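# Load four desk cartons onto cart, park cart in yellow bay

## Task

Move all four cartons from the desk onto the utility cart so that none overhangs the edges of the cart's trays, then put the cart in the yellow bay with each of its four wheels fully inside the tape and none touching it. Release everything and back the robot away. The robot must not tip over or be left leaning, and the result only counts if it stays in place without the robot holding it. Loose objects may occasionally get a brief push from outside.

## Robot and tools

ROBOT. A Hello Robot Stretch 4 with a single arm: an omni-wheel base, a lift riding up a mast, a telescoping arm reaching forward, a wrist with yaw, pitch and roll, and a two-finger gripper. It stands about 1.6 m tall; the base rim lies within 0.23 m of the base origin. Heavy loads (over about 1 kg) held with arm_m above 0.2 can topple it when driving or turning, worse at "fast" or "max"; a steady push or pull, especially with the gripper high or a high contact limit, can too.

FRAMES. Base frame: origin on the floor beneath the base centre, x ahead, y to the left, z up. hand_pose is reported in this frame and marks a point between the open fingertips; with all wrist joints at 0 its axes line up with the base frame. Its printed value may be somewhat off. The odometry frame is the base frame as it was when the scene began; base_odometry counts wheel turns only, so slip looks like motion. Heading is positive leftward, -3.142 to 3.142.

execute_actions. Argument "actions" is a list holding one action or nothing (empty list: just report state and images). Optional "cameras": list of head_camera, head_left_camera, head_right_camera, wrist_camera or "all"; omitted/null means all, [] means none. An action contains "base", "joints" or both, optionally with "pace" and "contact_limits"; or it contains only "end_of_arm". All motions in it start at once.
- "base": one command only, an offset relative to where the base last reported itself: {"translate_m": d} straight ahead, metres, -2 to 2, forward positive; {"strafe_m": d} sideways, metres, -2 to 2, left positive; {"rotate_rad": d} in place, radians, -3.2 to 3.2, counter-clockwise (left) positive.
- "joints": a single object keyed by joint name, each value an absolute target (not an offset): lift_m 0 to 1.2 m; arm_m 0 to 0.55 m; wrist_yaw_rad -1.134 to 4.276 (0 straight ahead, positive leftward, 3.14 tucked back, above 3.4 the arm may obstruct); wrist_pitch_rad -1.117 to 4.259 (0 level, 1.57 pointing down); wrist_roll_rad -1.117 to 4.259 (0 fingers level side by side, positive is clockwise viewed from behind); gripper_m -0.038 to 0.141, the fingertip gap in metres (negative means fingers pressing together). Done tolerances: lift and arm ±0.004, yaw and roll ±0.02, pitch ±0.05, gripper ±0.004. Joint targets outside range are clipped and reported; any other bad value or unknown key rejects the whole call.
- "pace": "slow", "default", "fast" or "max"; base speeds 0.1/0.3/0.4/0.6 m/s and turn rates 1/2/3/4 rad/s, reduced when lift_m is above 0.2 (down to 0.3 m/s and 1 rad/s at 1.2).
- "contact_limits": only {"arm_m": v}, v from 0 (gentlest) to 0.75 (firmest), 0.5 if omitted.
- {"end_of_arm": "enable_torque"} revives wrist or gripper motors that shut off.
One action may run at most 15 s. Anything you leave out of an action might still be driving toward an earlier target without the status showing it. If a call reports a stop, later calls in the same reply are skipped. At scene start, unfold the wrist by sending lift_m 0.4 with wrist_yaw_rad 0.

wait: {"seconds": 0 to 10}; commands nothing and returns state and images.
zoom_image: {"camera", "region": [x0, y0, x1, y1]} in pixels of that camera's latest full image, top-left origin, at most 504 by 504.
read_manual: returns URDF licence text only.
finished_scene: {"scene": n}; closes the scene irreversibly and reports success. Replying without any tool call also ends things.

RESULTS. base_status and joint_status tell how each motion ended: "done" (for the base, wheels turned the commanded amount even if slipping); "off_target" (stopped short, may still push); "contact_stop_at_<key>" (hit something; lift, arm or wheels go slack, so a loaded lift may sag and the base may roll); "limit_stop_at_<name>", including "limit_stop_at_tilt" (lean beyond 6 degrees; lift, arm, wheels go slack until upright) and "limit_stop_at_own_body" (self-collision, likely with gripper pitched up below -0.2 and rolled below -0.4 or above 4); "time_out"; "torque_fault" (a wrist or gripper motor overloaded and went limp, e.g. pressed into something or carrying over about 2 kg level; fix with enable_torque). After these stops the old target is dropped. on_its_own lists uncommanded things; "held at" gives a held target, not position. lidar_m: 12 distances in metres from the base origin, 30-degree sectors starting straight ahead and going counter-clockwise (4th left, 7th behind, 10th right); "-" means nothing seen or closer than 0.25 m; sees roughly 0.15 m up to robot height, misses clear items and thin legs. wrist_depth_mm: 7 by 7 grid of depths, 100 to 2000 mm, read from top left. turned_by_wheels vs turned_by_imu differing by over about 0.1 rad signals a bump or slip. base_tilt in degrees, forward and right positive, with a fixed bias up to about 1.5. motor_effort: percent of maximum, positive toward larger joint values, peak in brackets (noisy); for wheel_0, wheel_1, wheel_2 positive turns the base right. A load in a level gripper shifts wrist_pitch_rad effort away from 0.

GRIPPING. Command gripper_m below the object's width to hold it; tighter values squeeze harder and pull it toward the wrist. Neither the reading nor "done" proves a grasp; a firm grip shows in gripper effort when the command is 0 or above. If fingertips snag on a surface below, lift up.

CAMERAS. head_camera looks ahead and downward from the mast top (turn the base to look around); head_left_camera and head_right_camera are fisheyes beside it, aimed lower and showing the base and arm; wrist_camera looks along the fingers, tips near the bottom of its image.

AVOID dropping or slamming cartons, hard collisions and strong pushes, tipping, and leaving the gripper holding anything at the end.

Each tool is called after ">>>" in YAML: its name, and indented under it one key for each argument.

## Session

>>> execute_actions:
  actions:
    - {"joints":{"lift_m":1.1}}

Scene clock: 4.33 s.
base_odometry: x=+0.000 y=+0.000 heading=+0.000 (m, m, rad; odometry frame)
turned_by_wheels: +0.000 (rad since the last result)
turned_by_imu: +0.001 (rad since the last result)
base_tilt: forward=-0.2 right=+0.0 (deg)
lidar_m: 2.43 0.77 0.85 1.89 2.13 1.25 0.94 0.89 1.79 1.62 1.58 1.68
base_status: not commanded
joint_positions: lift_m=+1.100 arm_m=-0.003 wrist_yaw_rad=+3.183 wrist_pitch_rad=-0.012 wrist_roll_rad=-0.011 gripper_m=+0.057
joint_status: all done
motor_effort: lift_m=+22(22) arm_m=-1(1) wrist_yaw_rad=+2(2) wrist_pitch_rad=-6(6) wrist_roll_rad=-1(1) gripper_m=-4(4) wheel_0=+0(1) wheel_1=+1(1) wheel_2=-1(1) (%)
hand_pose: x=-0.1236 y=+0.0753 z=+1.2812 quat_wxyz=(-0.021, +0.006, -0.005, +1.000) (m; base frame)
wrist_depth_mm: - - 137 1921 - - - / - - 136 1921 - - - / - 112 139 1921 - - - / 146 142 208 1921 - - - / 217 1661 1618 1708 1808 - - / 217 1078 198 1229 196 - - / 216 1661 1863 109 - - -
pictures: head_camera, head_left_camera, head_right_camera, wrist_camera
Images, in order (width x height): head_camera 420x560, head_left_camera 420x672, head_right_camera 420x672, wrist_camera 616x392.

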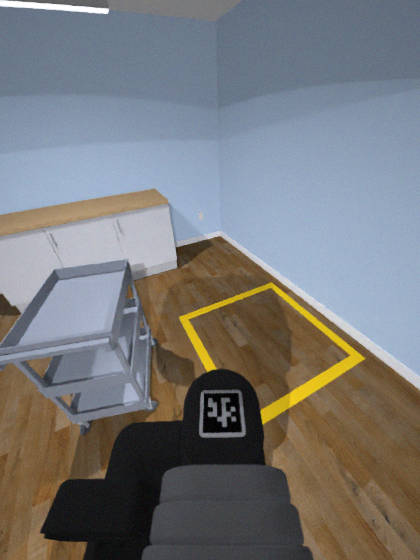

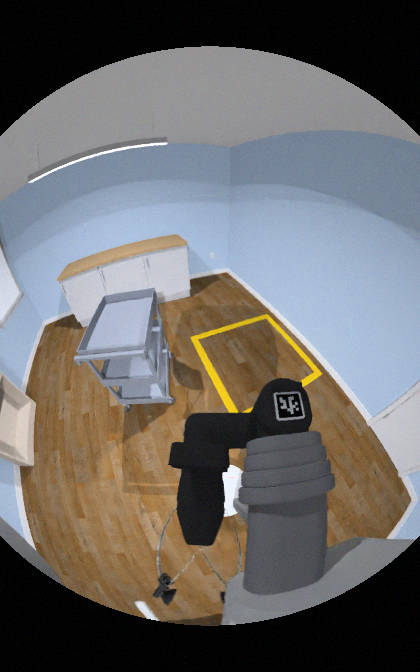

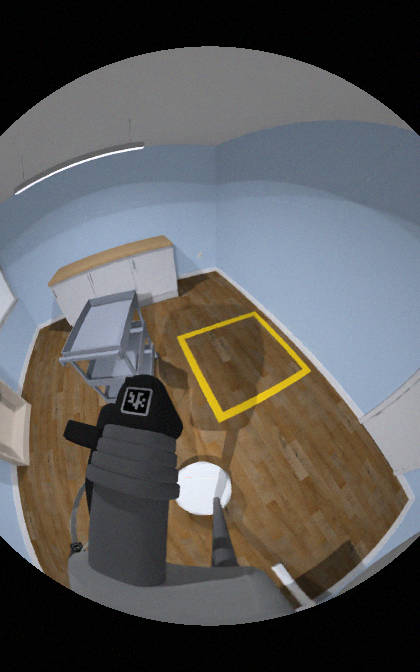

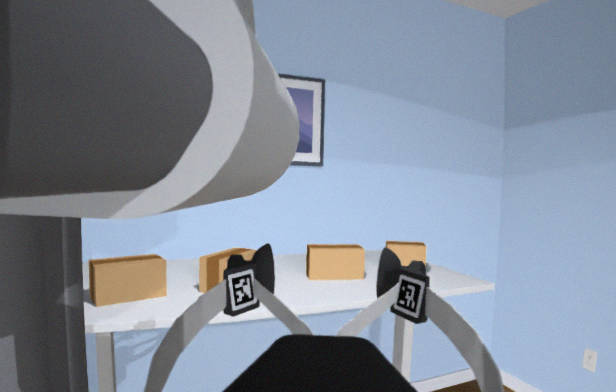

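>>> execute_actions:
  actions:
    - {"base":{"rotate_rad":3.14},"joints":{"wrist_yaw_rad":0,"wrist_pitch_rad":1.57,"wrist_roll_rad":0,"gripper_m":0.14,"lift_m":1.15},"pace":"fast"}
  cameras: ["head_left_camera","head_right_camera"]

Scene clock: 12.20 s.
base_odometry: x=+0.000 y=+0.000 heading=+3.139 (m, m, rad; odometry frame)
turned_by_wheels: +3.139 (rad since the last result)
turned_by_imu: +3.232 (rad since the last result)
base_tilt: forward=+0.0 right=+0.1 (deg)
lidar_m: 0.93 0.88 1.80 1.61 1.57 1.73 2.44 0.75 0.87 1.91 2.11 1.17
base_status: done
joint_positions: lift_m=+1.150 arm_m=-0.003 wrist_yaw_rad=+0.000 wrist_pitch_rad=+1.570 wrist_roll_rad=+0.000 gripper_m=+0.140
joint_status: all done
motor_effort: lift_m=+18(23) arm_m=+0(1) wrist_yaw_rad=+1(5) wrist_pitch_rad=+0(6) wrist_roll_rad=+0(0) gripper_m=-1(4) wheel_0=-3(6) wheel_1=-3(9) wheel_2=-4(9) (%)
hand_pose: x=+0.1685 y=-0.0874 z=+1.0397 quat_wxyz=(+0.707, +0.000, +0.707, +0.000) (m; base frame)
wrist_depth_mm: 1281 1281 1255 1229 1205 1205 1205 / 1281 1281 1255 1255 1229 1205 1229 / 1308 1308 1255 1281 1229 1205 1205 / 1336 1281 1281 1042 1281 1229 1229 / 1308 1281 1060 1078 1281 1255 1229 / 1336 1336 1308 1078 1255 211 1255 / 1366 1308 1336 109 1281 1255 1255
pictures: head_left_camera, head_right_camera
Images, in order (width x height): head_left_camera 420x672, head_right_camera 420x672.

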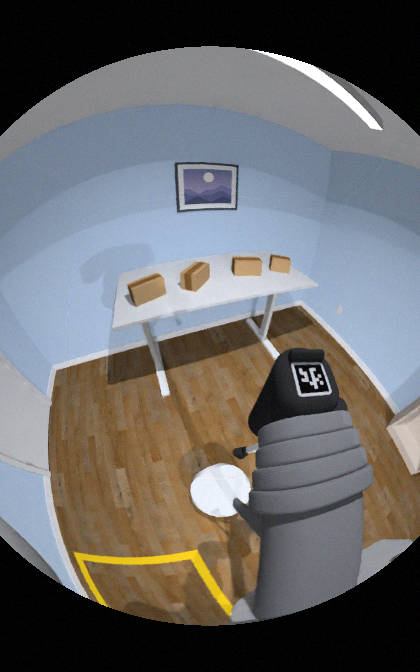

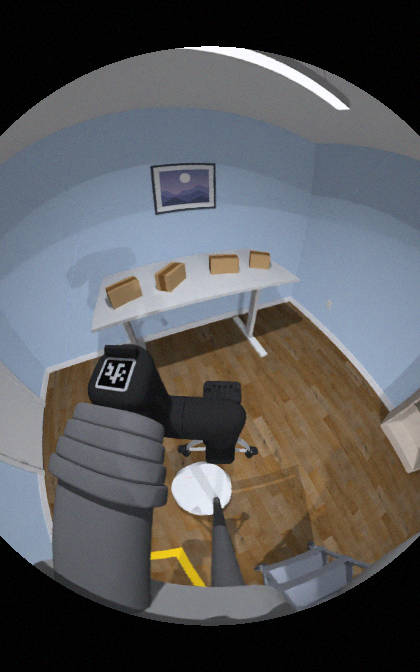

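Drive up with arm extended and look down.

>>> execute_actions:
  actions:
    - {"base":{"translate_m":0.5},"joints":{"arm_m":0.545},"pace":"fast"}
  cameras: ["wrist_camera"]

Scene clock: 20.07 s.
base_odometry: x=-0.500 y=+0.001 heading=+3.139 (m, m, rad; odometry frame)
turned_by_wheels: +0.000 (rad since the last result)
turned_by_imu: +0.001 (rad since the last result)
base_tilt: forward=+0.0 right=+0.1 (deg)
lidar_m: 0.45 0.42 0.48 1.80 1.77 1.93 2.90 1.22 2.10 1.90 1.90 0.56
base_status: done
joint_positions: lift_m=+1.150 arm_m=+0.544 wrist_yaw_rad=+0.000 wrist_pitch_rad=+1.570 wrist_roll_rad=+0.000 gripper_m=+0.140
joint_status: all done
motor_effort: lift_m=+18(18) arm_m=+5(6) wrist_yaw_rad=+1(2) wrist_pitch_rad=+1(1) wrist_roll_rad=-1(1) gripper_m=-1(2) wheel_0=+4(8) wheel_1=+4(9) wheel_2=-4(13) (%)
hand_pose: x=+0.7154 y=-0.0874 z=+1.0397 quat_wxyz=(+0.707, +0.000, +0.707, +0.000) (m; base frame)
wrist_depth_mm: 319 315 309 192 190 189 206 / 320 317 314 244 283 303 300 / 324 319 319 314 309 304 303 / 322 324 320 315 312 309 303 / 329 327 322 320 315 310 307 / 334 329 324 320 319 212 310 / 336 330 329 109 320 317 1255
pictures: wrist_camera
Images, in order (width x height): wrist_camera 616x392.

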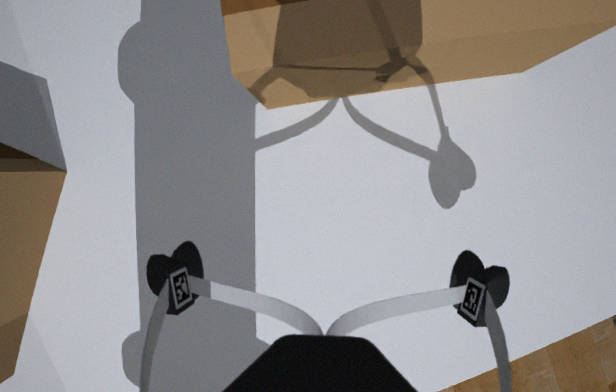

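>>> execute_actions:
  actions:
    - {"base":{"translate_m":0.15},"joints":{"lift_m":1.2}}
  cameras: ["wrist_camera"]

Scene clock: 26.63 s.
base_odometry: x=-0.650 y=+0.001 heading=+3.140 (m, m, rad; odometry frame)
turned_by_wheels: +0.000 (rad since the last result)
turned_by_imu: +0.002 (rad since the last result)
base_tilt: forward=-0.1 right=+0.0 (deg)
lidar_m: 0.30 0.30 0.32 0.54 1.84 2.00 3.00 1.38 2.06 1.89 0.90 0.42
base_status: done
joint_positions: lift_m=+1.198 arm_m=+0.544 wrist_yaw_rad=+0.000 wrist_pitch_rad=+1.570 wrist_roll_rad=+0.000 gripper_m=+0.140
joint_status: all done
joint sent to its limit — the command would take lift_m past its upper limit, so that joint was sent only as far as its limit.
motor_effort: lift_m=+22(21) arm_m=+4(5) wrist_yaw_rad=+1(1) wrist_pitch_rad=+1(1) wrist_roll_rad=-1(1) gripper_m=+0(1) wheel_0=+3(9) wheel_1=+3(9) wheel_2=-2(13) (%)
hand_pose: x=+0.7154 y=-0.0874 z=+1.0879 quat_wxyz=(+0.707, +0.000, +0.707, +0.000) (m; base frame)
wrist_depth_mm: 366 362 357 353 351 345 342 / 368 368 359 357 353 347 343 / 370 368 364 357 241 238 291 / 377 375 368 245 242 239 237 / 379 375 370 248 245 241 240 / 364 379 373 249 247 212 359 / 317 384 379 109 368 364 362
pictures: wrist_camera
Images, in order (width x height): wrist_camera 616x392.

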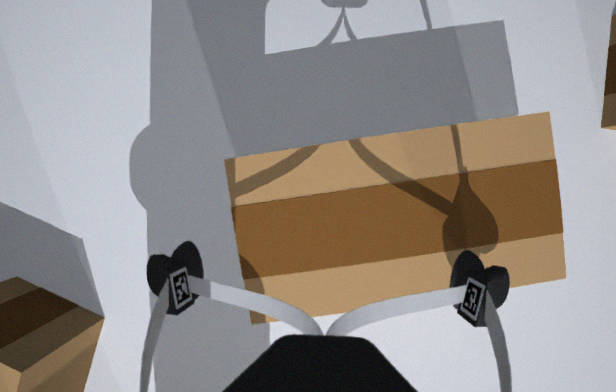

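>>> execute_actions:
  actions:
    - {"base":{"strafe_m":-0.057},"joints":{"wrist_roll_rad":1.43}}
  cameras: []

>>> execute_actions:
  actions:
    - {"base":{"translate_m":0.03},"pace":"slow"}
  cameras: ["wrist_camera"]

Scene clock: 35.87 s.
base_odometry: x=-0.650 y=+0.058 heading=+3.140 (m, m, rad; odometry frame)
turned_by_wheels: +0.000 (rad since the last result)
turned_by_imu: +0.001 (rad since the last result)
base_tilt: forward=-0.1 right=+0.0 (deg)
lidar_m: 0.33 0.32 0.35 0.53 1.86 2.06 1.48 1.37 1.98 1.86 0.97 0.45
base_status: done
joint_positions: lift_m=+1.198 arm_m=+0.544 wrist_yaw_rad=+0.000 wrist_pitch_rad=+1.570 wrist_roll_rad=+1.430 gripper_m=+0.140
joint_status: all done
motor_effort: lift_m=+22(22) arm_m=+4(4) wrist_yaw_rad=+1(1) wrist_pitch_rad=+0(1) wrist_roll_rad=+0(1) gripper_m=+0(0) wheel_0=+1(10) wheel_1=-1(15) wheel_2=+0(1) (%)
hand_pose: x=+0.7154 y=-0.0874 z=+1.0879 quat_wxyz=(+0.534, +0.464, +0.534, -0.463) (m; base frame)
wrist_depth_mm: 366 359 357 355 357 351 349 / 366 364 362 362 355 353 351 / 370 370 246 243 359 355 353 / 375 370 248 245 359 359 357 / 377 370 250 247 364 359 357 / 382 375 251 248 364 212 364 / 382 377 254 109 368 364 366
pictures: none
No camera images: the call's "cameras" was empty. Leave "cameras" out to get every camera's image.

Scene clock: 37.23 s.
base_odometry: x=-0.679 y=+0.058 heading=+3.140 (m, m, rad; odometry frame)
turned_by_wheels: +0.000 (rad since the last result)
turned_by_imu: +0.001 (rad since the last result)
base_tilt: forward=-0.2 right=+0.0 (deg)
lidar_m: 0.29 0.28 0.33 0.50 1.88 2.06 1.47 1.39 1.96 1.84 0.87 0.41
base_status: done
joint_positions: lift_m=+1.198 arm_m=+0.544 wrist_yaw_rad=+0.000 wrist_pitch_rad=+1.570 wrist_roll_rad=+1.430 gripper_m=+0.140
joint_status: not commanded
motor_effort: lift_m=+22(22) arm_m=+4(5) wrist_yaw_rad=+1(1) wrist_pitch_rad=+1(1) wrist_roll_rad=+0(0) gripper_m=-1(1) wheel_0=+3(4) wheel_1=+5(6) wheel_2=-5(10) (%)
hand_pose: x=+0.7154 y=-0.0874 z=+1.0879 quat_wxyz=(+0.534, +0.464, +0.534, -0.463) (m; base frame)
wrist_depth_mm: 364 362 359 355 353 349 347 / 366 366 362 357 355 353 351 / 373 366 364 245 357 355 353 / 373 370 368 246 245 359 357 / 375 373 370 247 246 362 359 / 379 377 252 248 249 212 362 / 379 377 375 109 366 366 366
pictures: wrist_camera
Images, in order (width x height): wrist_camera 616x392.

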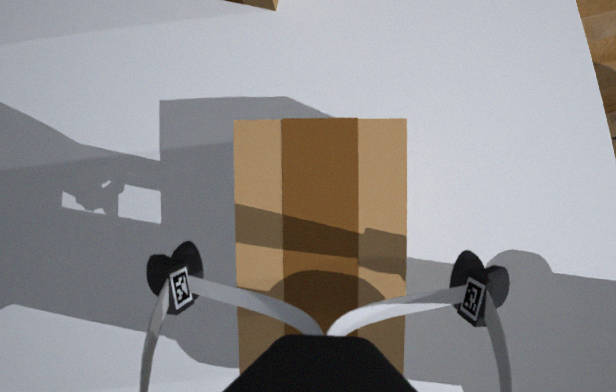

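>>> execute_actions:
  actions:
    - {"joints":{"lift_m":1.125}}
  cameras: []

>>> execute_actions:
  actions:
    - {"joints":{"gripper_m":0.04}}
  cameras: []

>>> execute_actions:
  actions:
    - {"joints":{"lift_m":1.2}}
  cameras: []

Scene clock: 44.00 s.
base_odometry: x=-0.679 y=+0.058 heading=+3.140 (m, m, rad; odometry frame)
turned_by_wheels: +0.000 (rad since the last result)
turned_by_imu: +0.001 (rad since the last result)
base_tilt: forward=-0.1 right=+0.1 (deg)
lidar_m: 0.31 0.30 0.32 0.52 1.89 2.07 1.46 1.35 1.96 1.83 0.85 0.40
base_status: not commanded
joint_positions: lift_m=+1.126 arm_m=+0.544 wrist_yaw_rad=+0.000 wrist_pitch_rad=+1.569 wrist_roll_rad=+1.430 gripper_m=+0.140
joint_status: all done
motor_effort: lift_m=+8(23) arm_m=+4(5) wrist_yaw_rad=+1(1) wrist_pitch_rad=+2(2) wrist_roll_rad=+0(0) gripper_m=-2(1) wheel_0=+4(3) wheel_1=+5(5) wheel_2=-5(5) (%)
hand_pose: x=+0.7155 y=-0.0874 z=+1.0155 quat_wxyz=(+0.534, +0.464, +0.534, -0.463) (m; base frame)
wrist_depth_mm: 297 293 291 287 286 283 282 / 297 296 294 289 289 287 283 / 301 298 177 175 174 287 286 / 301 300 178 177 175 290 290 / 304 301 179 178 176 290 289 / 306 304 181 178 177 202 291 / 307 307 183 109 179 296 293
pictures: none
No camera images: the call's "cameras" was empty. Leave "cameras" out to get every camera's image.

Scene clock: 46.00 s.
base_odometry: x=-0.679 y=+0.058 heading=+3.140 (m, m, rad; odometry frame)
turned_by_wheels: +0.000 (rad since the last result)
turned_by_imu: +0.001 (rad since the last result)
base_tilt: forward=+0.0 right=+0.2 (deg)
lidar_m: 0.30 0.28 0.32 0.53 1.90 2.10 1.45 1.35 1.96 1.82 0.84 0.39
base_status: not commanded
joint_positions: lift_m=+1.125 arm_m=+0.544 wrist_yaw_rad=+0.000 wrist_pitch_rad=+1.570 wrist_roll_rad=+1.430 gripper_m=+0.041
joint_status: all done
motor_effort: lift_m=+14(14) arm_m=+4(4) wrist_yaw_rad=+1(0) wrist_pitch_rad=+2(5) wrist_roll_rad=+0(0) gripper_m=-25(25) wheel_0=+2(3) wheel_1=+5(5) wheel_2=-4(4) (%)
hand_pose: x=+0.7155 y=-0.0874 z=+1.0150 quat_wxyz=(+0.534, +0.464, +0.534, -0.463) (m; base frame)
wrist_depth_mm: 290 287 286 283 282 279 277 / 293 290 287 285 283 281 279 / 294 293 163 160 160 282 283 / 297 293 164 163 161 286 285 / 298 298 166 164 163 289 286 / 300 181 167 165 164 173 289 / 304 301 169 109 164 293 -
pictures: none
No camera images: the call's "cameras" was empty. Leave "cameras" out to get every camera's image.

Scene clock: 47.27 s.
base_odometry: x=-0.679 y=+0.058 heading=+3.140 (m, m, rad; odometry frame)
turned_by_wheels: +0.000 (rad since the last result)
turned_by_imu: +0.000 (rad since the last result)
base_tilt: forward=+0.0 right=+0.1 (deg)
lidar_m: 0.30 0.30 0.33 0.51 1.89 2.06 1.45 1.36 1.97 1.85 0.87 0.39
base_status: not commanded
joint_positions: lift_m=+1.198 arm_m=+0.544 wrist_yaw_rad=+0.000 wrist_pitch_rad=+1.570 wrist_roll_rad=+1.430 gripper_m=+0.041
joint_status: all done
joint sent to its limit — the command would take lift_m past its upper limit, so that joint was sent only as far as its limit.
motor_effort: lift_m=+23(24) arm_m=+4(4) wrist_yaw_rad=+1(1) wrist_pitch_rad=+2(1) wrist_roll_rad=+0(0) gripper_m=-26(26) wheel_0=+3(3) wheel_1=+5(5) wheel_2=-4(4) (%)
hand_pose: x=+0.7155 y=-0.0874 z=+1.0878 quat_wxyz=(+0.534, +0.464, +0.534, -0.463) (m; base frame)
wrist_depth_mm: 364 359 362 355 351 351 347 / 368 362 359 355 353 351 349 / 368 366 162 161 159 353 353 / 370 368 164 162 161 355 355 / 375 373 166 164 162 357 357 / 377 181 167 165 164 173 359 / 382 379 169 109 164 366 364
pictures: none
No camera images: the call's "cameras" was empty. Leave "cameras" out to get every camera's image.

>>> execute_actions:
  actions:
    - {"base":{"translate_m":-0.5},"joints":{"arm_m":0.1}}
  cameras: []

>>> execute_actions:
  actions:
    - {"base":{"rotate_rad":-2.8}}
  cameras: ["head_left_camera","head_right_camera"]

Scene clock: 54.53 s.
base_odometry: x=-0.180 y=+0.058 heading=+3.140 (m, m, rad; odometry frame)
turned_by_wheels: +0.000 (rad since the last result)
turned_by_imu: +0.003 (rad since the last result)
base_tilt: forward=-0.2 right=+0.0 (deg)
lidar_m: 0.25 0.74 0.83 1.74 1.72 1.86 2.85 0.91 1.08 1.83 1.99 0.27
base_status: done
joint_positions: lift_m=+1.198 arm_m=+0.101 wrist_yaw_rad=+0.000 wrist_pitch_rad=+1.570 wrist_roll_rad=+1.430 gripper_m=+0.041
joint_status: all done
motor_effort: lift_m=+23(23) arm_m=-5(6) wrist_yaw_rad=+2(0) wrist_pitch_rad=+1(3) wrist_roll_rad=-1(0) gripper_m=-28(28) wheel_0=-3(7) wheel_1=-1(5) wheel_2=+3(12) (%)
hand_pose: x=+0.2719 y=-0.0874 z=+1.0878 quat_wxyz=(+0.534, +0.464, +0.534, -0.463) (m; base frame)
wrist_depth_mm: 1281 1308 1308 1281 1281 1255 1255 / 1336 1336 1281 1281 1255 1255 1255 / 1308 1336 163 161 159 1281 1308 / 1336 1336 164 162 161 1281 1281 / 1366 1336 166 163 162 1078 931 / 1366 181 167 165 164 173 1281 / 1366 1336 169 109 165 1308 1308
pictures: none
No camera images: the call's "cameras" was empty. Leave "cameras" out to get every camera's image.

Scene clock: 58.60 s.
base_odometry: x=-0.180 y=+0.058 heading=+0.341 (m, m, rad; odometry frame)
turned_by_wheels: -2.799 (rad since the last result)
turned_by_imu: -2.878 (rad since the last result)
base_tilt: forward=-0.3 right=+0.2 (deg)
lidar_m: 0.25 0.96 1.85 1.82 1.26 0.83 0.77 0.80 1.83 1.71 1.74 0.25
base_status: done
joint_positions: lift_m=+1.198 arm_m=+0.101 wrist_yaw_rad=+0.000 wrist_pitch_rad=+1.570 wrist_roll_rad=+1.430 gripper_m=+0.041
joint_status: not commanded
motor_effort: lift_m=+23(23) arm_m=-4(4) wrist_yaw_rad=+2(2) wrist_pitch_rad=+1(1) wrist_roll_rad=-1(1) gripper_m=-27(28) wheel_0=+4(8) wheel_1=+3(10) wheel_2=+3(9) (%)
hand_pose: x=+0.2719 y=-0.0874 z=+1.0878 quat_wxyz=(+0.534, +0.464, +0.534, -0.463) (m; base frame)
wrist_depth_mm: 1308 1308 1308 1281 1255 1255 1255 / 1336 1336 1308 1336 1255 1229 1255 / 1308 1308 163 161 159 1255 1281 / 1336 1336 164 162 161 1281 1308 / 1205 1308 166 163 163 1098 931 / 1182 181 167 165 164 173 1308 / 1336 1366 169 109 165 1336 1336
pictures: head_left_camera, head_right_camera
Images, in order (width x height): head_left_camera 420x672, head_right_camera 420x672.

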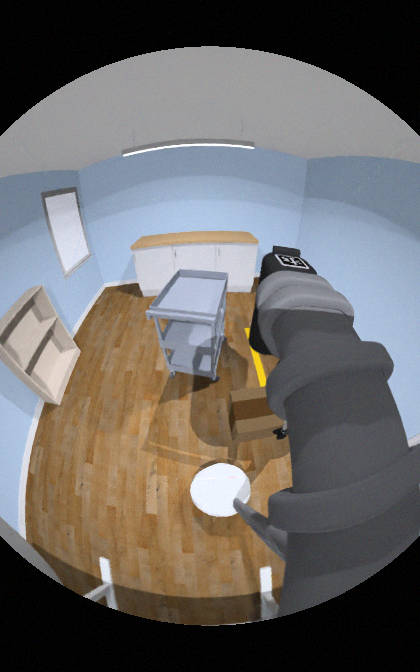

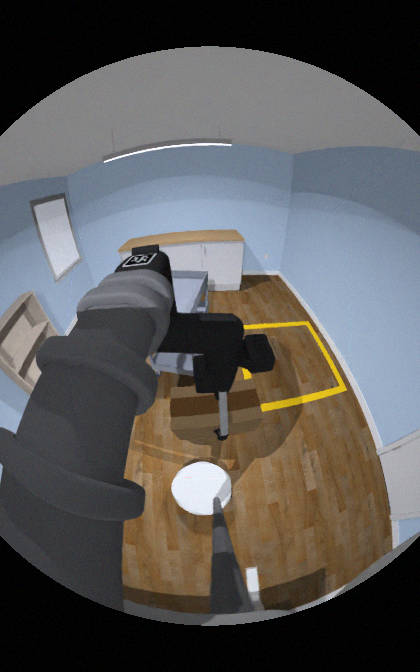

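>>> execute_actions:
  actions:
    - {"base":{"translate_m":0.4},"joints":{"arm_m":0.545,"wrist_roll_rad":1.57}}
  cameras: ["wrist_camera","head_left_camera"]

Scene clock: 66.93 s.
base_odometry: x=+0.197 y=+0.191 heading=+0.341 (m, m, rad; odometry frame)
turned_by_wheels: +0.000 (rad since the last result)
turned_by_imu: +0.001 (rad since the last result)
base_tilt: forward=-0.1 right=+0.0 (deg)
lidar_m: 0.48 0.52 1.88 1.78 2.09 1.25 1.23 1.20 1.81 1.67 1.72 0.68
base_status: done
joint_positions: lift_m=+1.198 arm_m=+0.544 wrist_yaw_rad=+0.000 wrist_pitch_rad=+1.570 wrist_roll_rad=+1.570 gripper_m=+0.041
joint_status: all done
motor_effort: lift_m=+23(23) arm_m=+4(8) wrist_yaw_rad=+1(2) wrist_pitch_rad=+1(2) wrist_roll_rad=+0(1) gripper_m=-27(27) wheel_0=+3(9) wheel_1=+2(5) wheel_2=-2(12) (%)
hand_pose: x=+0.7155 y=-0.0874 z=+1.0878 quat_wxyz=(+0.501, +0.500, +0.500, -0.499) (m; base frame)
wrist_depth_mm: 1308 1308 1281 1281 1255 1281 1255 / 1336 1336 1281 1281 1255 1255 1255 / 1336 1308 163 161 159 1281 1281 / 1397 1336 164 162 160 1138 1098 / 1336 854 166 164 163 1118 1078 / 530 180 167 165 164 173 1308 / 539 539 169 109 165 1308 1308
pictures: head_left_camera, wrist_camera
Images, in order (width x height): head_left_camera 420x672, wrist_camera 616x392.

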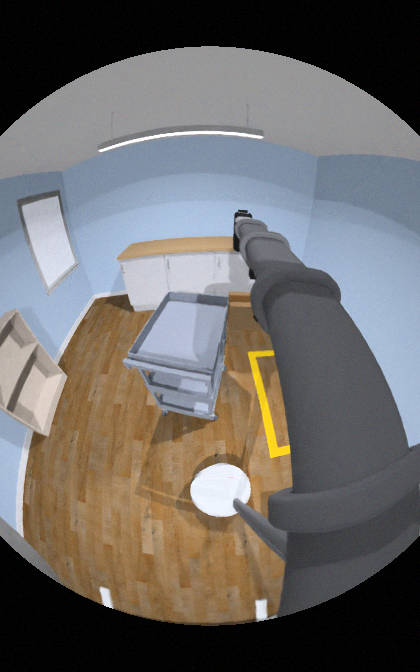

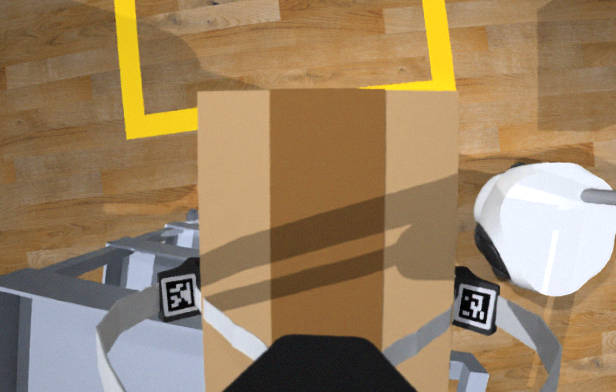

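>>> execute_actions:
  actions:
    - {"base":{"strafe_m":0.25}}
  cameras: ["wrist_camera"]

Scene clock: 74.47 s.
base_odometry: x=+0.114 y=+0.427 heading=+0.341 (m, m, rad; odometry frame)
turned_by_wheels: +0.000 (rad since the last result)
turned_by_imu: +0.001 (rad since the last result)
base_tilt: forward=-0.2 right=+0.1 (deg)
lidar_m: 0.50 0.56 1.61 1.50 1.83 1.26 1.26 1.23 2.08 1.90 1.94 0.48
base_status: done
joint_positions: lift_m=+1.198 arm_m=+0.544 wrist_yaw_rad=+0.000 wrist_pitch_rad=+1.570 wrist_roll_rad=+1.570 gripper_m=+0.041
joint_status: not commanded
motor_effort: lift_m=+23(23) arm_m=+5(4) wrist_yaw_rad=+1(1) wrist_pitch_rad=+1(2) wrist_roll_rad=+0(0) gripper_m=-26(26) wheel_0=-2(11) wheel_1=+1(11) wheel_2=+0(1) (%)
hand_pose: x=+0.7154 y=-0.0874 z=+1.0879 quat_wxyz=(+0.501, +0.500, +0.500, -0.499) (m; base frame)
wrist_depth_mm: 1336 1336 1281 1255 1281 1255 1281 / 1308 1308 1281 1281 1281 1281 1281 / 525 525 163 160 159 1255 1281 / 530 525 164 162 161 469 1060 / 530 530 166 163 163 1078 1078 / 535 180 167 165 164 173 1308 / 544 544 169 109 164 1336 1308
pictures: wrist_camera
Images, in order (width x height): wrist_camera 616x392.

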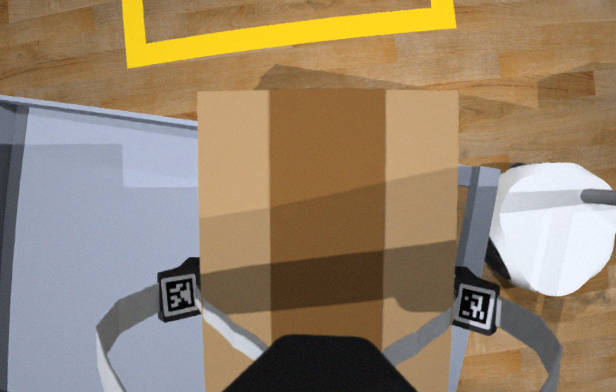

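>>> execute_actions:
  actions:
    - {"base":{"strafe_m":0.03},"joints":{"lift_m":1.0}}
  cameras: []

>>> execute_actions:
  actions:
    - {"joints":{"lift_m":0.965},"pace":"slow"}
  cameras: []

Scene clock: 86.63 s.
base_odometry: x=+0.104 y=+0.455 heading=+0.341 (m, m, rad; odometry frame)
turned_by_wheels: +0.000 (rad since the last result)
turned_by_imu: +0.002 (rad since the last result)
base_tilt: forward=-0.2 right=+0.1 (deg)
lidar_m: 0.50 0.56 1.58 1.46 1.78 1.27 1.21 1.23 2.09 1.95 1.99 0.51
base_status: done
joint_positions: lift_m=+1.000 arm_m=+0.544 wrist_yaw_rad=+0.000 wrist_pitch_rad=+1.570 wrist_roll_rad=+1.570 gripper_m=+0.041
joint_status: all done
motor_effort: lift_m=+14(24) arm_m=+5(5) wrist_yaw_rad=+1(1) wrist_pitch_rad=+1(1) wrist_roll_rad=+0(1) gripper_m=-27(26) wheel_0=+0(9) wheel_1=+1(9) wheel_2=+0(0) (%)
hand_pose: x=+0.7154 y=-0.0874 z=+0.8900 quat_wxyz=(+0.501, +0.500, +0.500, -0.499) (m; base frame)
wrist_depth_mm: 287 1118 1098 1098 1078 1098 1078 / 324 322 273 249 246 1078 1060 / 327 324 163 161 160 301 270 / 329 327 164 162 161 293 866 / 330 330 166 164 162 274 866 / 332 181 167 165 163 173 260 / 336 334 169 109 164 283 -
pictures: none
No camera images: the call's "cameras" was empty. Leave "cameras" out to get every camera's image.

Scene clock: 87.77 s.
base_odometry: x=+0.104 y=+0.455 heading=+0.341 (m, m, rad; odometry frame)
turned_by_wheels: +0.000 (rad since the last result)
turned_by_imu: +0.000 (rad since the last result)
base_tilt: forward=-0.2 right=+0.1 (deg)
lidar_m: 0.50 0.57 1.58 1.48 1.82 1.31 1.19 1.23 2.12 1.95 1.98 0.51
base_status: not commanded
joint_positions: lift_m=+0.965 arm_m=+0.544 wrist_yaw_rad=+0.000 wrist_pitch_rad=+1.570 wrist_roll_rad=+1.570 gripper_m=+0.041
joint_status: all done
motor_effort: lift_m=+14(13) arm_m=+5(4) wrist_yaw_rad=+1(0) wrist_pitch_rad=+1(1) wrist_roll_rad=+0(1) gripper_m=-25(27) wheel_0=+0(0) wheel_1=+1(1) wheel_2=+0(0) (%)
hand_pose: x=+0.7154 y=-0.0874 z=+0.8550 quat_wxyz=(+0.501, +0.500, +0.500, -0.499) (m; base frame)
wrist_depth_mm: 246 241 239 1060 1060 1060 1042 / 289 286 272 227 212 242 1042 / 291 289 163 160 160 279 233 / 293 291 164 162 160 281 237 / 294 293 166 164 163 272 232 / 298 181 167 165 164 172 854 / 300 297 169 109 165 249 -
pictures: none
No camera images: the call's "cameras" was empty. Leave "cameras" out to get every camera's image.

>>> execute_actions:
  actions:
    - {"joints":{"gripper_m":0.11}}
  cameras: []

>>> execute_actions:
  actions:
    - {"joints":{"lift_m":1.2}}
  cameras: ["wrist_camera"]

Scene clock: 92.53 s.
base_odometry: x=+0.104 y=+0.455 heading=+0.341 (m, m, rad; odometry frame)
turned_by_wheels: +0.000 (rad since the last result)
turned_by_imu: +0.001 (rad since the last result)
base_tilt: forward=-0.3 right=+0.0 (deg)
lidar_m: 0.49 0.56 1.58 1.49 1.81 1.31 1.17 1.21 2.09 1.96 1.99 0.50
base_status: not commanded
joint_positions: lift_m=+0.965 arm_m=+0.544 wrist_yaw_rad=+0.000 wrist_pitch_rad=+1.572 wrist_roll_rad=+1.570 gripper_m=+0.110
joint_status: all done
motor_effort: lift_m=+14(14) arm_m=+4(4) wrist_yaw_rad=+3(5) wrist_pitch_rad=-4(10) wrist_roll_rad=+0(0) gripper_m=-4(26) wheel_0=-1(0) wheel_1=+1(1) wheel_2=+0(0) (%)
hand_pose: x=+0.7149 y=-0.0874 z=+0.8550 quat_wxyz=(+0.500, +0.500, +0.500, -0.500) (m; base frame)
wrist_depth_mm: 249 249 1042 1060 1060 1060 1042 / 294 293 290 227 226 251 1042 / 298 296 174 172 172 283 236 / 300 297 175 173 172 286 239 / 301 298 177 175 173 264 539 / 304 301 178 176 174 195 866 / 307 303 180 109 175 270 1060
pictures: none
No camera images: the call's "cameras" was empty. Leave "cameras" out to get every camera's image.

Scene clock: 94.57 s.
base_odometry: x=+0.104 y=+0.455 heading=+0.341 (m, m, rad; odometry frame)
turned_by_wheels: +0.000 (rad since the last result)
turned_by_imu: +0.001 (rad since the last result)
base_tilt: forward=-0.1 right=+0.0 (deg)
lidar_m: 0.48 0.55 1.59 1.51 1.80 1.28 1.23 1.21 2.09 1.94 1.99 0.52
base_status: not commanded
joint_positions: lift_m=+1.198 arm_m=+0.544 wrist_yaw_rad=+0.000 wrist_pitch_rad=+1.570 wrist_roll_rad=+1.570 gripper_m=+0.110
joint_status: all done
joint sent to its limit — the command would take lift_m past its upper limit, so that joint was sent only as far as its limit.
motor_effort: lift_m=+22(21) arm_m=+4(4) wrist_yaw_rad=+2(3) wrist_pitch_rad=+1(4) wrist_roll_rad=+0(0) gripper_m=-3(5) wheel_0=+0(0) wheel_1=+1(1) wheel_2=+0(0) (%)
hand_pose: x=+0.7154 y=-0.0874 z=+1.0879 quat_wxyz=(+0.501, +0.500, +0.500, -0.499) (m; base frame)
wrist_depth_mm: 1336 1281 1281 1281 1255 1308 1281 / 521 1308 1308 1281 1281 1281 1229 / 535 525 521 488 517 1281 1255 / 525 530 521 404 512 1098 1078 / 539 530 530 404 473 1078 1078 / 539 535 525 407 407 1138 1281 / 544 535 539 109 504 1308 1308
pictures: wrist_camera
Images, in order (width x height): wrist_camera 616x392.

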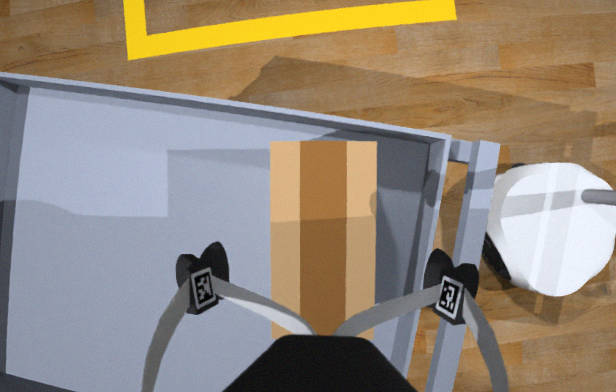

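>>> execute_actions:
  actions:
    - {"base":{"rotate_rad":2.799},"joints":{"arm_m":0.1,"gripper_m":0.14,"wrist_roll_rad":0},"pace":"fast"}
  cameras: []

>>> execute_actions:
  actions:
    - {"base":{"translate_m":0.72},"pace":"fast"}
  cameras: []

>>> execute_actions:
  actions:
    - {"base":{"strafe_m":0.65},"joints":{"arm_m":0.545},"pace":"fast"}
  cameras: ["wrist_camera"]

Scene clock: 108.17 s.
base_odometry: x=+0.104 y=+0.455 heading=+3.139 (m, m, rad; odometry frame)
turned_by_wheels: +2.798 (rad since the last result)
turned_by_imu: +2.881 (rad since the last result)
base_tilt: forward=-0.2 right=+0.0 (deg)
lidar_m: 1.19 1.18 1.30 1.97 1.94 2.11 0.51 0.51 2.32 1.47 1.51 1.93
base_status: done
joint_positions: lift_m=+1.198 arm_m=+0.101 wrist_yaw_rad=+0.000 wrist_pitch_rad=+1.570 wrist_roll_rad=+0.000 gripper_m=+0.140
joint_status: all done
motor_effort: lift_m=+22(22) arm_m=-4(7) wrist_yaw_rad=+2(1) wrist_pitch_rad=+0(0) wrist_roll_rad=-3(6) gripper_m=+0(1) wheel_0=-3(7) wheel_1=-2(9) wheel_2=-5(9) (%)
hand_pose: x=+0.2719 y=-0.0874 z=+1.0879 quat_wxyz=(+0.707, +0.000, +0.707, +0.000) (m; base frame)
wrist_depth_mm: 1336 1308 1281 1281 1281 1255 1229 / 1366 1308 1308 1281 1281 1255 1255 / 1336 1336 1308 1308 1281 1281 1255 / 1397 1336 1336 1308 1308 1308 1281 / 1397 1366 1308 1138 1336 1281 1281 / 1397 1366 1138 1138 1281 211 1308 / 1397 1366 1366 109 1336 1336 1308
pictures: none
No camera images: the call's "cameras" was empty. Leave "cameras" out to get every camera's image.

Scene clock: 112.03 s.
base_odometry: x=-0.616 y=+0.457 heading=+3.139 (m, m, rad; odometry frame)
turned_by_wheels: +0.000 (rad since the last result)
turned_by_imu: +0.000 (rad since the last result)
base_tilt: forward=-0.2 right=+0.1 (deg)
lidar_m: 0.54 0.51 0.56 0.86 2.20 2.42 1.26 1.27 1.55 1.48 1.46 0.67
base_status: done
joint_positions: lift_m=+1.198 arm_m=+0.101 wrist_yaw_rad=+0.000 wrist_pitch_rad=+1.570 wrist_roll_rad=+0.000 gripper_m=+0.140
joint_status: not commanded
motor_effort: lift_m=+22(22) arm_m=-5(4) wrist_yaw_rad=+2(2) wrist_pitch_rad=+0(0) wrist_roll_rad=-3(2) gripper_m=+0(1) wheel_0=+3(7) wheel_1=+1(9) wheel_2=+0(13) (%)
hand_pose: x=+0.2719 y=-0.0874 z=+1.0880 quat_wxyz=(+0.707, +0.000, +0.707, +0.000) (m; base frame)
wrist_depth_mm: 1336 1308 1308 1255 1281 1229 1205 / 1336 1336 1308 1281 1281 1255 1229 / 1366 1308 1336 1308 1281 1281 1255 / 1366 1366 1308 1336 1281 1308 1255 / 1366 1366 1308 1118 1308 1308 1281 / 1397 1366 1118 1098 1336 212 1336 / 1397 1397 1366 109 1336 1308 1308
pictures: none
No camera images: the call's "cameras" was empty. Leave "cameras" out to get every camera's image.

Scene clock: 115.53 s.
base_odometry: x=-0.618 y=-0.193 heading=+3.139 (m, m, rad; odometry frame)
turned_by_wheels: +0.000 (rad since the last result)
turned_by_imu: +0.001 (rad since the last result)
base_tilt: forward=-0.2 right=+0.1 (deg)
lidar_m: 0.27 0.27 0.28 1.65 1.63 1.80 2.71 1.41 2.29 2.09 0.79 0.36
base_status: done
joint_positions: lift_m=+1.198 arm_m=+0.544 wrist_yaw_rad=+0.000 wrist_pitch_rad=+1.570 wrist_roll_rad=+0.000 gripper_m=+0.140
joint_status: all done
motor_effort: lift_m=+21(22) arm_m=+5(6) wrist_yaw_rad=+1(2) wrist_pitch_rad=+1(2) wrist_roll_rad=-2(2) gripper_m=+0(1) wheel_0=-1(10) wheel_1=+2(12) wheel_2=+0(0) (%)
hand_pose: x=+0.7154 y=-0.0874 z=+1.0880 quat_wxyz=(+0.707, +0.000, +0.707, +0.000) (m; base frame)
wrist_depth_mm: 366 362 357 353 349 345 342 / 370 366 359 357 353 349 343 / 373 368 366 359 353 351 349 / 377 375 368 364 359 355 351 / 382 377 357 368 362 359 357 / 387 258 253 314 366 211 357 / 389 259 255 109 368 366 364
pictures: wrist_camera
Images, in order (width x height): wrist_camera 616x392.

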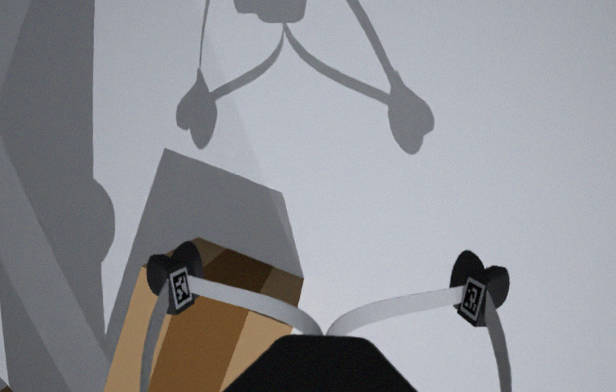

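>>> execute_actions:
  actions:
    - {"base":{"strafe_m":0.05},"joints":{"arm_m":0.43}}
  cameras: ["wrist_camera"]

Scene clock: 120.77 s.
base_odometry: x=-0.618 y=-0.243 heading=+3.139 (m, m, rad; odometry frame)
turned_by_wheels: +0.000 (rad since the last result)
turned_by_imu: +0.002 (rad since the last result)
base_tilt: forward=-0.2 right=+0.2 (deg)
lidar_m: 0.25 0.25 0.27 1.61 1.58 1.72 2.57 1.40 2.42 2.14 0.72 0.32
base_status: done
joint_positions: lift_m=+1.198 arm_m=+0.431 wrist_yaw_rad=+0.000 wrist_pitch_rad=+1.570 wrist_roll_rad=+0.000 gripper_m=+0.140
joint_status: all done
motor_effort: lift_m=+21(22) arm_m=-5(4) wrist_yaw_rad=+2(1) wrist_pitch_rad=+0(1) wrist_roll_rad=-2(1) gripper_m=+0(0) wheel_0=-2(11) wheel_1=+3(10) wheel_2=+0(1) (%)
hand_pose: x=+0.6019 y=-0.0874 z=+1.0880 quat_wxyz=(+0.707, +0.000, +0.707, +0.000) (m; base frame)
wrist_depth_mm: 366 362 357 353 347 343 343 / 370 368 362 355 353 349 347 / 373 370 246 244 357 351 345 / 377 373 248 246 362 355 353 / 382 377 250 249 362 357 355 / 384 379 253 250 366 212 362 / 351 260 256 109 370 364 364
pictures: wrist_camera
Images, in order (width x height): wrist_camera 616x392.

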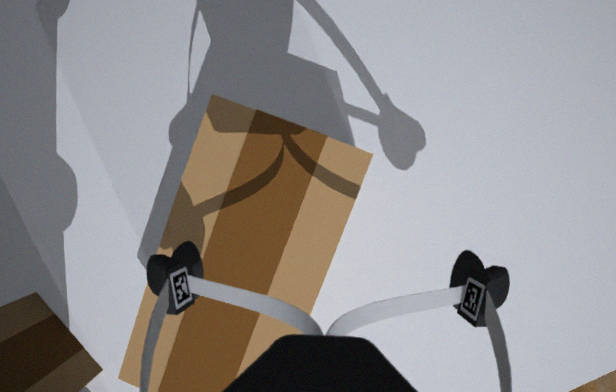

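>>> execute_actions:
  actions:
    - {"base":{"strafe_m":0.035},"joints":{"wrist_roll_rad":0.35}}
  cameras: ["wrist_camera"]

Scene clock: 126.00 s.
base_odometry: x=-0.618 y=-0.278 heading=+3.140 (m, m, rad; odometry frame)
turned_by_wheels: +0.000 (rad since the last result)
turned_by_imu: +0.001 (rad since the last result)
base_tilt: forward=-0.2 right=+0.1 (deg)
lidar_m: 0.25 0.25 0.26 1.55 1.52 1.69 2.56 1.46 2.39 2.19 0.68 0.31
base_status: done
joint_positions: lift_m=+1.198 arm_m=+0.431 wrist_yaw_rad=+0.000 wrist_pitch_rad=+1.570 wrist_roll_rad=+0.350 gripper_m=+0.140
joint_status: all done
motor_effort: lift_m=+21(22) arm_m=-5(5) wrist_yaw_rad=+2(2) wrist_pitch_rad=+0(0) wrist_roll_rad=+0(3) gripper_m=+0(3) wheel_0=+2(10) wheel_1=-2(7) wheel_2=+0(1) (%)
hand_pose: x=+0.6019 y=-0.0874 z=+1.0880 quat_wxyz=(+0.697, +0.123, +0.696, -0.123) (m; base frame)
wrist_depth_mm: 364 362 357 353 351 347 345 / 368 366 359 357 353 349 345 / 373 368 362 243 353 351 351 / 375 370 249 246 359 357 353 / 382 375 250 249 364 359 355 / 384 377 253 249 250 212 362 / 387 384 256 109 370 366 362
pictures: wrist_camera
Images, in order (width x height): wrist_camera 616x392.

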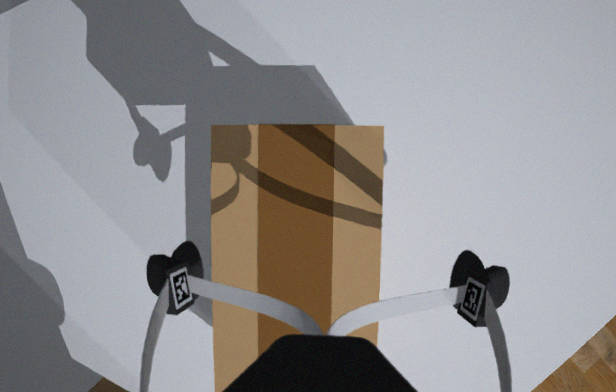

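Fine. Grasp.

>>> execute_actions:
  actions:
    - {"base":{"strafe_m":0.01},"joints":{"lift_m":1.125}}
  cameras: []

>>> execute_actions:
  actions:
    - {"joints":{"gripper_m":0.04}}
  cameras: []

>>> execute_actions:
  actions:
    - {"joints":{"lift_m":1.2}}
  cameras: []

>>> execute_actions:
  actions:
    - {"base":{"translate_m":-0.93},"joints":{"arm_m":0.1,"wrist_roll_rad":0}}
  cameras: []

Scene clock: 135.00 s.
base_odometry: x=-0.618 y=-0.288 heading=+3.140 (m, m, rad; odometry frame)
turned_by_wheels: +0.000 (rad since the last result)
turned_by_imu: +0.002 (rad since the last result)
base_tilt: forward=-0.2 right=+0.0 (deg)
lidar_m: 0.25 0.25 0.26 1.53 1.53 1.70 2.50 1.46 2.42 2.20 0.69 0.30
base_status: done
joint_positions: lift_m=+1.126 arm_m=+0.431 wrist_yaw_rad=+0.000 wrist_pitch_rad=+1.569 wrist_roll_rad=+0.350 gripper_m=+0.140
joint_status: all done
motor_effort: lift_m=+9(20) arm_m=-4(5) wrist_yaw_rad=+1(1) wrist_pitch_rad=+4(6) wrist_roll_rad=+0(0) gripper_m=-2(1) wheel_0=-1(9) wheel_1=+4(4) wheel_2=+1(0) (%)
hand_pose: x=+0.6022 y=-0.0874 z=+1.0155 quat_wxyz=(+0.697, +0.123, +0.696, -0.123) (m; base frame)
wrist_depth_mm: 297 294 290 287 285 281 278 / 298 296 291 290 286 282 281 / 303 298 177 173 173 286 282 / 304 301 178 175 174 287 286 / 306 301 180 177 176 289 287 / 310 307 181 178 177 211 290 / 312 310 183 109 179 294 291
pictures: none
No camera images: the call's "cameras" was empty. Leave "cameras" out to get every camera's image.

Scene clock: 137.00 s.
base_odometry: x=-0.618 y=-0.288 heading=+3.140 (m, m, rad; odometry frame)
turned_by_wheels: +0.000 (rad since the last result)
turned_by_imu: +0.001 (rad since the last result)
base_tilt: forward=-0.1 right=+0.0 (deg)
lidar_m: 0.25 0.25 0.25 1.54 1.55 1.70 2.52 1.42 2.46 2.20 0.68 0.30
base_status: not commanded
joint_positions: lift_m=+1.125 arm_m=+0.431 wrist_yaw_rad=+0.000 wrist_pitch_rad=+1.569 wrist_roll_rad=+0.350 gripper_m=+0.041
joint_status: all done
motor_effort: lift_m=+16(16) arm_m=-4(4) wrist_yaw_rad=+1(0) wrist_pitch_rad=+2(8) wrist_roll_rad=+0(1) gripper_m=-27(29) wheel_0=+0(1) wheel_1=+4(4) wheel_2=+1(1) (%)
hand_pose: x=+0.6021 y=-0.0874 z=+1.0148 quat_wxyz=(+0.697, +0.123, +0.696, -0.123) (m; base frame)
wrist_depth_mm: 289 286 283 281 279 274 274 / 291 289 285 282 281 277 274 / 296 293 163 161 159 281 278 / 298 294 166 163 161 282 281 / 301 298 168 165 163 285 282 / 303 181 168 167 165 173 286 / 306 306 172 109 166 293 -
pictures: none
No camera images: the call's "cameras" was empty. Leave "cameras" out to get every camera's image.

Scene clock: 138.27 s.
base_odometry: x=-0.618 y=-0.288 heading=+3.140 (m, m, rad; odometry frame)
turned_by_wheels: +0.000 (rad since the last result)
turned_by_imu: +0.000 (rad since the last result)
base_tilt: forward=-0.1 right=+0.0 (deg)
lidar_m: 0.25 0.25 0.25 1.55 1.54 1.71 2.48 1.47 2.39 2.18 0.65 0.32
base_status: not commanded
joint_positions: lift_m=+1.198 arm_m=+0.431 wrist_yaw_rad=+0.000 wrist_pitch_rad=+1.569 wrist_roll_rad=+0.350 gripper_m=+0.041
joint_status: all done
joint sent to its limit — the command would take lift_m past its upper limit, so that joint was sent only as far as its limit.
motor_effort: lift_m=+26(26) arm_m=-4(3) wrist_yaw_rad=+1(1) wrist_pitch_rad=+3(3) wrist_roll_rad=-1(1) gripper_m=-27(30) wheel_0=+0(1) wheel_1=+4(4) wheel_2=+1(1) (%)
hand_pose: x=+0.6021 y=-0.0874 z=+1.0876 quat_wxyz=(+0.697, +0.123, +0.696, -0.123) (m; base frame)
wrist_depth_mm: 362 357 353 351 349 343 343 / 364 364 359 353 349 347 343 / 368 366 163 160 159 349 347 / 375 373 166 163 161 353 349 / 377 375 167 164 163 355 353 / 382 181 169 167 165 173 357 / 387 382 172 109 167 366 362
pictures: none
No camera images: the call's "cameras" was empty. Leave "cameras" out to get every camera's image.

Scene clock: 142.87 s.
base_odometry: x=+0.312 y=-0.290 heading=+3.139 (m, m, rad; odometry frame)
turned_by_wheels: +0.000 (rad since the last result)
turned_by_imu: +0.003 (rad since the last result)
base_tilt: forward=-0.1 right=+0.0 (deg)
lidar_m: 1.09 1.13 1.56 1.18 1.16 1.28 1.88 1.12 0.78 1.09 2.28 1.40
base_status: done
joint_positions: lift_m=+1.198 arm_m=+0.101 wrist_yaw_rad=+0.000 wrist_pitch_rad=+1.569 wrist_roll_rad=+0.000 gripper_m=+0.041
joint_status: all done
motor_effort: lift_m=+26(26) arm_m=-4(6) wrist_yaw_rad=+2(0) wrist_pitch_rad=+3(6) wrist_roll_rad=-2(5) gripper_m=-27(28) wheel_0=-3(6) wheel_1=-2(6) wheel_2=+0(12) (%)
hand_pose: x=+0.2721 y=-0.0874 z=+1.0876 quat_wxyz=(+0.708, +0.000, +0.707, +0.000) (m; base frame)
wrist_depth_mm: 1336 1281 1281 1281 1255 1229 1205 / 1308 1336 1281 1281 1281 1281 1229 / 1366 1336 163 160 160 1281 1229 / 1366 1366 165 163 161 1281 1281 / 1336 1397 167 164 163 1281 1281 / 1397 181 169 167 165 173 1281 / 1430 1366 172 109 166 1308 1281
pictures: none
No camera images: the call's "cameras" was empty. Leave "cameras" out to get every camera's image.

>>> execute_actions:
  actions:
    - {"base":{"strafe_m":-0.768}}
  cameras: []

>>> execute_actions:
  actions:
    - {"base":{"rotate_rad":-2.799}}
  cameras: []

>>> execute_actions:
  actions:
    - {"joints":{"arm_m":0.545}}
  cameras: ["wrist_camera"]

Scene clock: 155.23 s.
base_odometry: x=+0.314 y=+0.478 heading=+3.139 (m, m, rad; odometry frame)
turned_by_wheels: +0.000 (rad since the last result)
turned_by_imu: +0.003 (rad since the last result)
base_tilt: forward=-0.2 right=+0.1 (deg)
lidar_m: 1.40 1.38 1.55 1.90 1.86 2.02 0.29 0.30 0.36 1.53 1.51 1.97
base_status: done
joint_positions: lift_m=+1.198 arm_m=+0.101 wrist_yaw_rad=+0.000 wrist_pitch_rad=+1.569 wrist_roll_rad=+0.000 gripper_m=+0.041
joint_status: not commanded
motor_effort: lift_m=+25(26) arm_m=-4(4) wrist_yaw_rad=+1(2) wrist_pitch_rad=+2(4) wrist_roll_rad=-2(2) gripper_m=-27(29) wheel_0=+1(11) wheel_1=+1(10) wheel_2=+0(1) (%)
hand_pose: x=+0.2721 y=-0.0874 z=+1.0877 quat_wxyz=(+0.708, +0.000, +0.707, +0.000) (m; base frame)
wrist_depth_mm: 1308 1308 1308 1281 1281 1229 1229 / 1336 1308 1308 1255 1255 1229 1255 / 1336 1336 163 160 159 1281 1281 / 1366 1336 165 163 161 1308 1281 / 1366 1397 168 165 163 1281 1255 / 1366 181 169 167 166 173 1281 / 1430 1366 172 109 166 1308 1308
pictures: none
No camera images: the call's "cameras" was empty. Leave "cameras" out to get every camera's image.

Scene clock: 159.30 s.
base_odometry: x=+0.314 y=+0.478 heading=+0.341 (m, m, rad; odometry frame)
turned_by_wheels: -2.798 (rad since the last result)
turned_by_imu: -2.877 (rad since the last result)
base_tilt: forward=-0.2 right=+0.0 (deg)
lidar_m: 0.31 0.29 1.66 1.51 1.85 1.54 1.49 1.43 2.04 1.88 1.94 0.34
base_status: done
joint_positions: lift_m=+1.198 arm_m=+0.101 wrist_yaw_rad=+0.000 wrist_pitch_rad=+1.569 wrist_roll_rad=+0.000 gripper_m=+0.041
joint_status: not commanded
motor_effort: lift_m=+25(25) arm_m=-4(4) wrist_yaw_rad=+1(2) wrist_pitch_rad=+2(3) wrist_roll_rad=-2(3) gripper_m=-28(26) wheel_0=+4(9) wheel_1=+2(8) wheel_2=+4(8) (%)
hand_pose: x=+0.2721 y=-0.0874 z=+1.0877 quat_wxyz=(+0.708, +0.000, +0.707, +0.000) (m; base frame)
wrist_depth_mm: 504 517 399 394 452 1229 1229 / 504 521 466 415 469 1255 1255 / 512 788 163 160 159 1281 1255 / 1336 1336 165 163 161 1255 1255 / 1397 1336 167 165 163 1281 1281 / 1397 181 169 167 165 173 1281 / 1397 1366 172 109 166 1336 1281
pictures: none
No camera images: the call's "cameras" was empty. Leave "cameras" out to get every camera's image.

Scene clock: 161.70 s.
base_odometry: x=+0.314 y=+0.478 heading=+0.341 (m, m, rad; odometry frame)
turned_by_wheels: +0.000 (rad since the last result)
turned_by_imu: +0.001 (rad since the last result)
base_tilt: forward=-0.2 right=+0.1 (deg)
lidar_m: 0.28 0.33 1.60 1.52 1.88 1.53 1.48 1.43 2.05 1.88 1.90 0.30
base_status: not commanded
joint_positions: lift_m=+1.198 arm_m=+0.544 wrist_yaw_rad=+0.000 wrist_pitch_rad=+1.569 wrist_roll_rad=+0.000 gripper_m=+0.041
joint_status: all done
motor_effort: lift_m=+25(25) arm_m=+5(6) wrist_yaw_rad=+0(1) wrist_pitch_rad=+2(4) wrist_roll_rad=-2(2) gripper_m=-28(29) wheel_0=+5(5) wheel_1=+2(2) wheel_2=+4(4) (%)
hand_pose: x=+0.7156 y=-0.0874 z=+1.0877 quat_wxyz=(+0.708, +0.000, +0.707, +0.000) (m; base frame)
wrist_depth_mm: 1308 512 508 500 500 1229 1229 / 1308 521 512 508 500 1255 1229 / 1366 525 163 160 159 1255 1255 / 1366 525 165 163 161 1281 1255 / 1366 539 167 165 163 1281 1255 / 530 181 169 167 165 173 1281 / 539 544 173 109 166 1308 1281
pictures: wrist_camera
Images, in order (width x height): wrist_camera 616x392.

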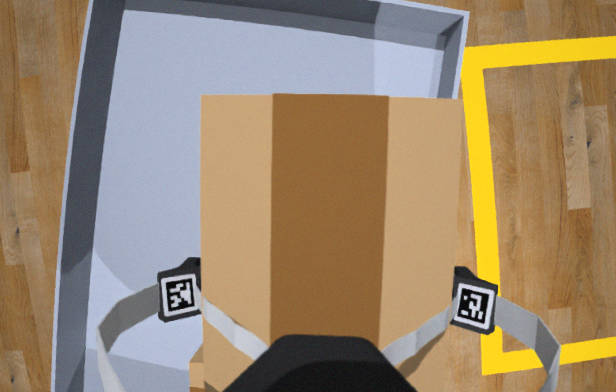

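>>> execute_actions:
  actions:
    - {"base":{"strafe_m":0.07}}
  cameras: ["wrist_camera"]

Scene clock: 181.73 s.
base_odometry: x=+0.290 y=+0.544 heading=+0.341 (m, m, rad; odometry frame)
turned_by_wheels: +0.000 (rad since the last result)
turned_by_imu: +0.001 (rad since the last result)
base_tilt: forward=-0.2 right=+0.0 (deg)
lidar_m: 0.30 0.34 1.61 1.45 1.74 1.53 1.49 1.46 2.08 1.95 1.99 0.30
base_status: done
joint_positions: lift_m=+1.198 arm_m=+0.544 wrist_yaw_rad=+0.000 wrist_pitch_rad=+1.569 wrist_roll_rad=+0.000 gripper_m=+0.041
joint_status: not commanded
motor_effort: lift_m=+25(25) arm_m=+5(5) wrist_yaw_rad=+1(1) wrist_pitch_rad=+2(4) wrist_roll_rad=-2(2) gripper_m=-28(29) wheel_0=-3(9) wheel_1=+1(10) wheel_2=+0(3) (%)
hand_pose: x=+0.7156 y=-0.0874 z=+1.0877 quat_wxyz=(+0.708, +0.000, +0.707, +0.000) (m; base frame)
wrist_depth_mm: 1336 1308 508 504 496 469 1205 / 1336 517 508 508 496 496 1255 / 1336 525 163 161 160 462 1255 / 1366 530 165 163 161 496 1281 / 1397 535 167 165 163 512 1281 / 1366 180 169 167 165 173 1308 / 1397 549 173 109 166 1308 1308
pictures: wrist_camera
Images, in order (width x height): wrist_camera 616x392.

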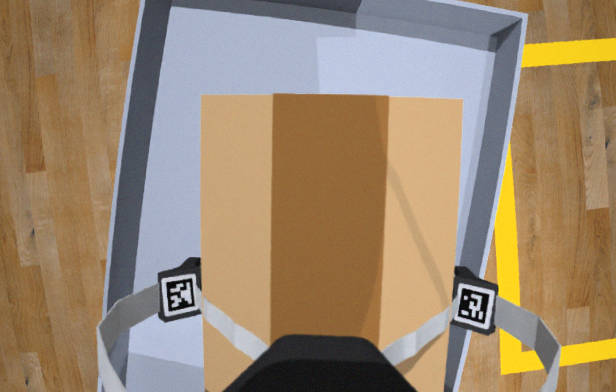

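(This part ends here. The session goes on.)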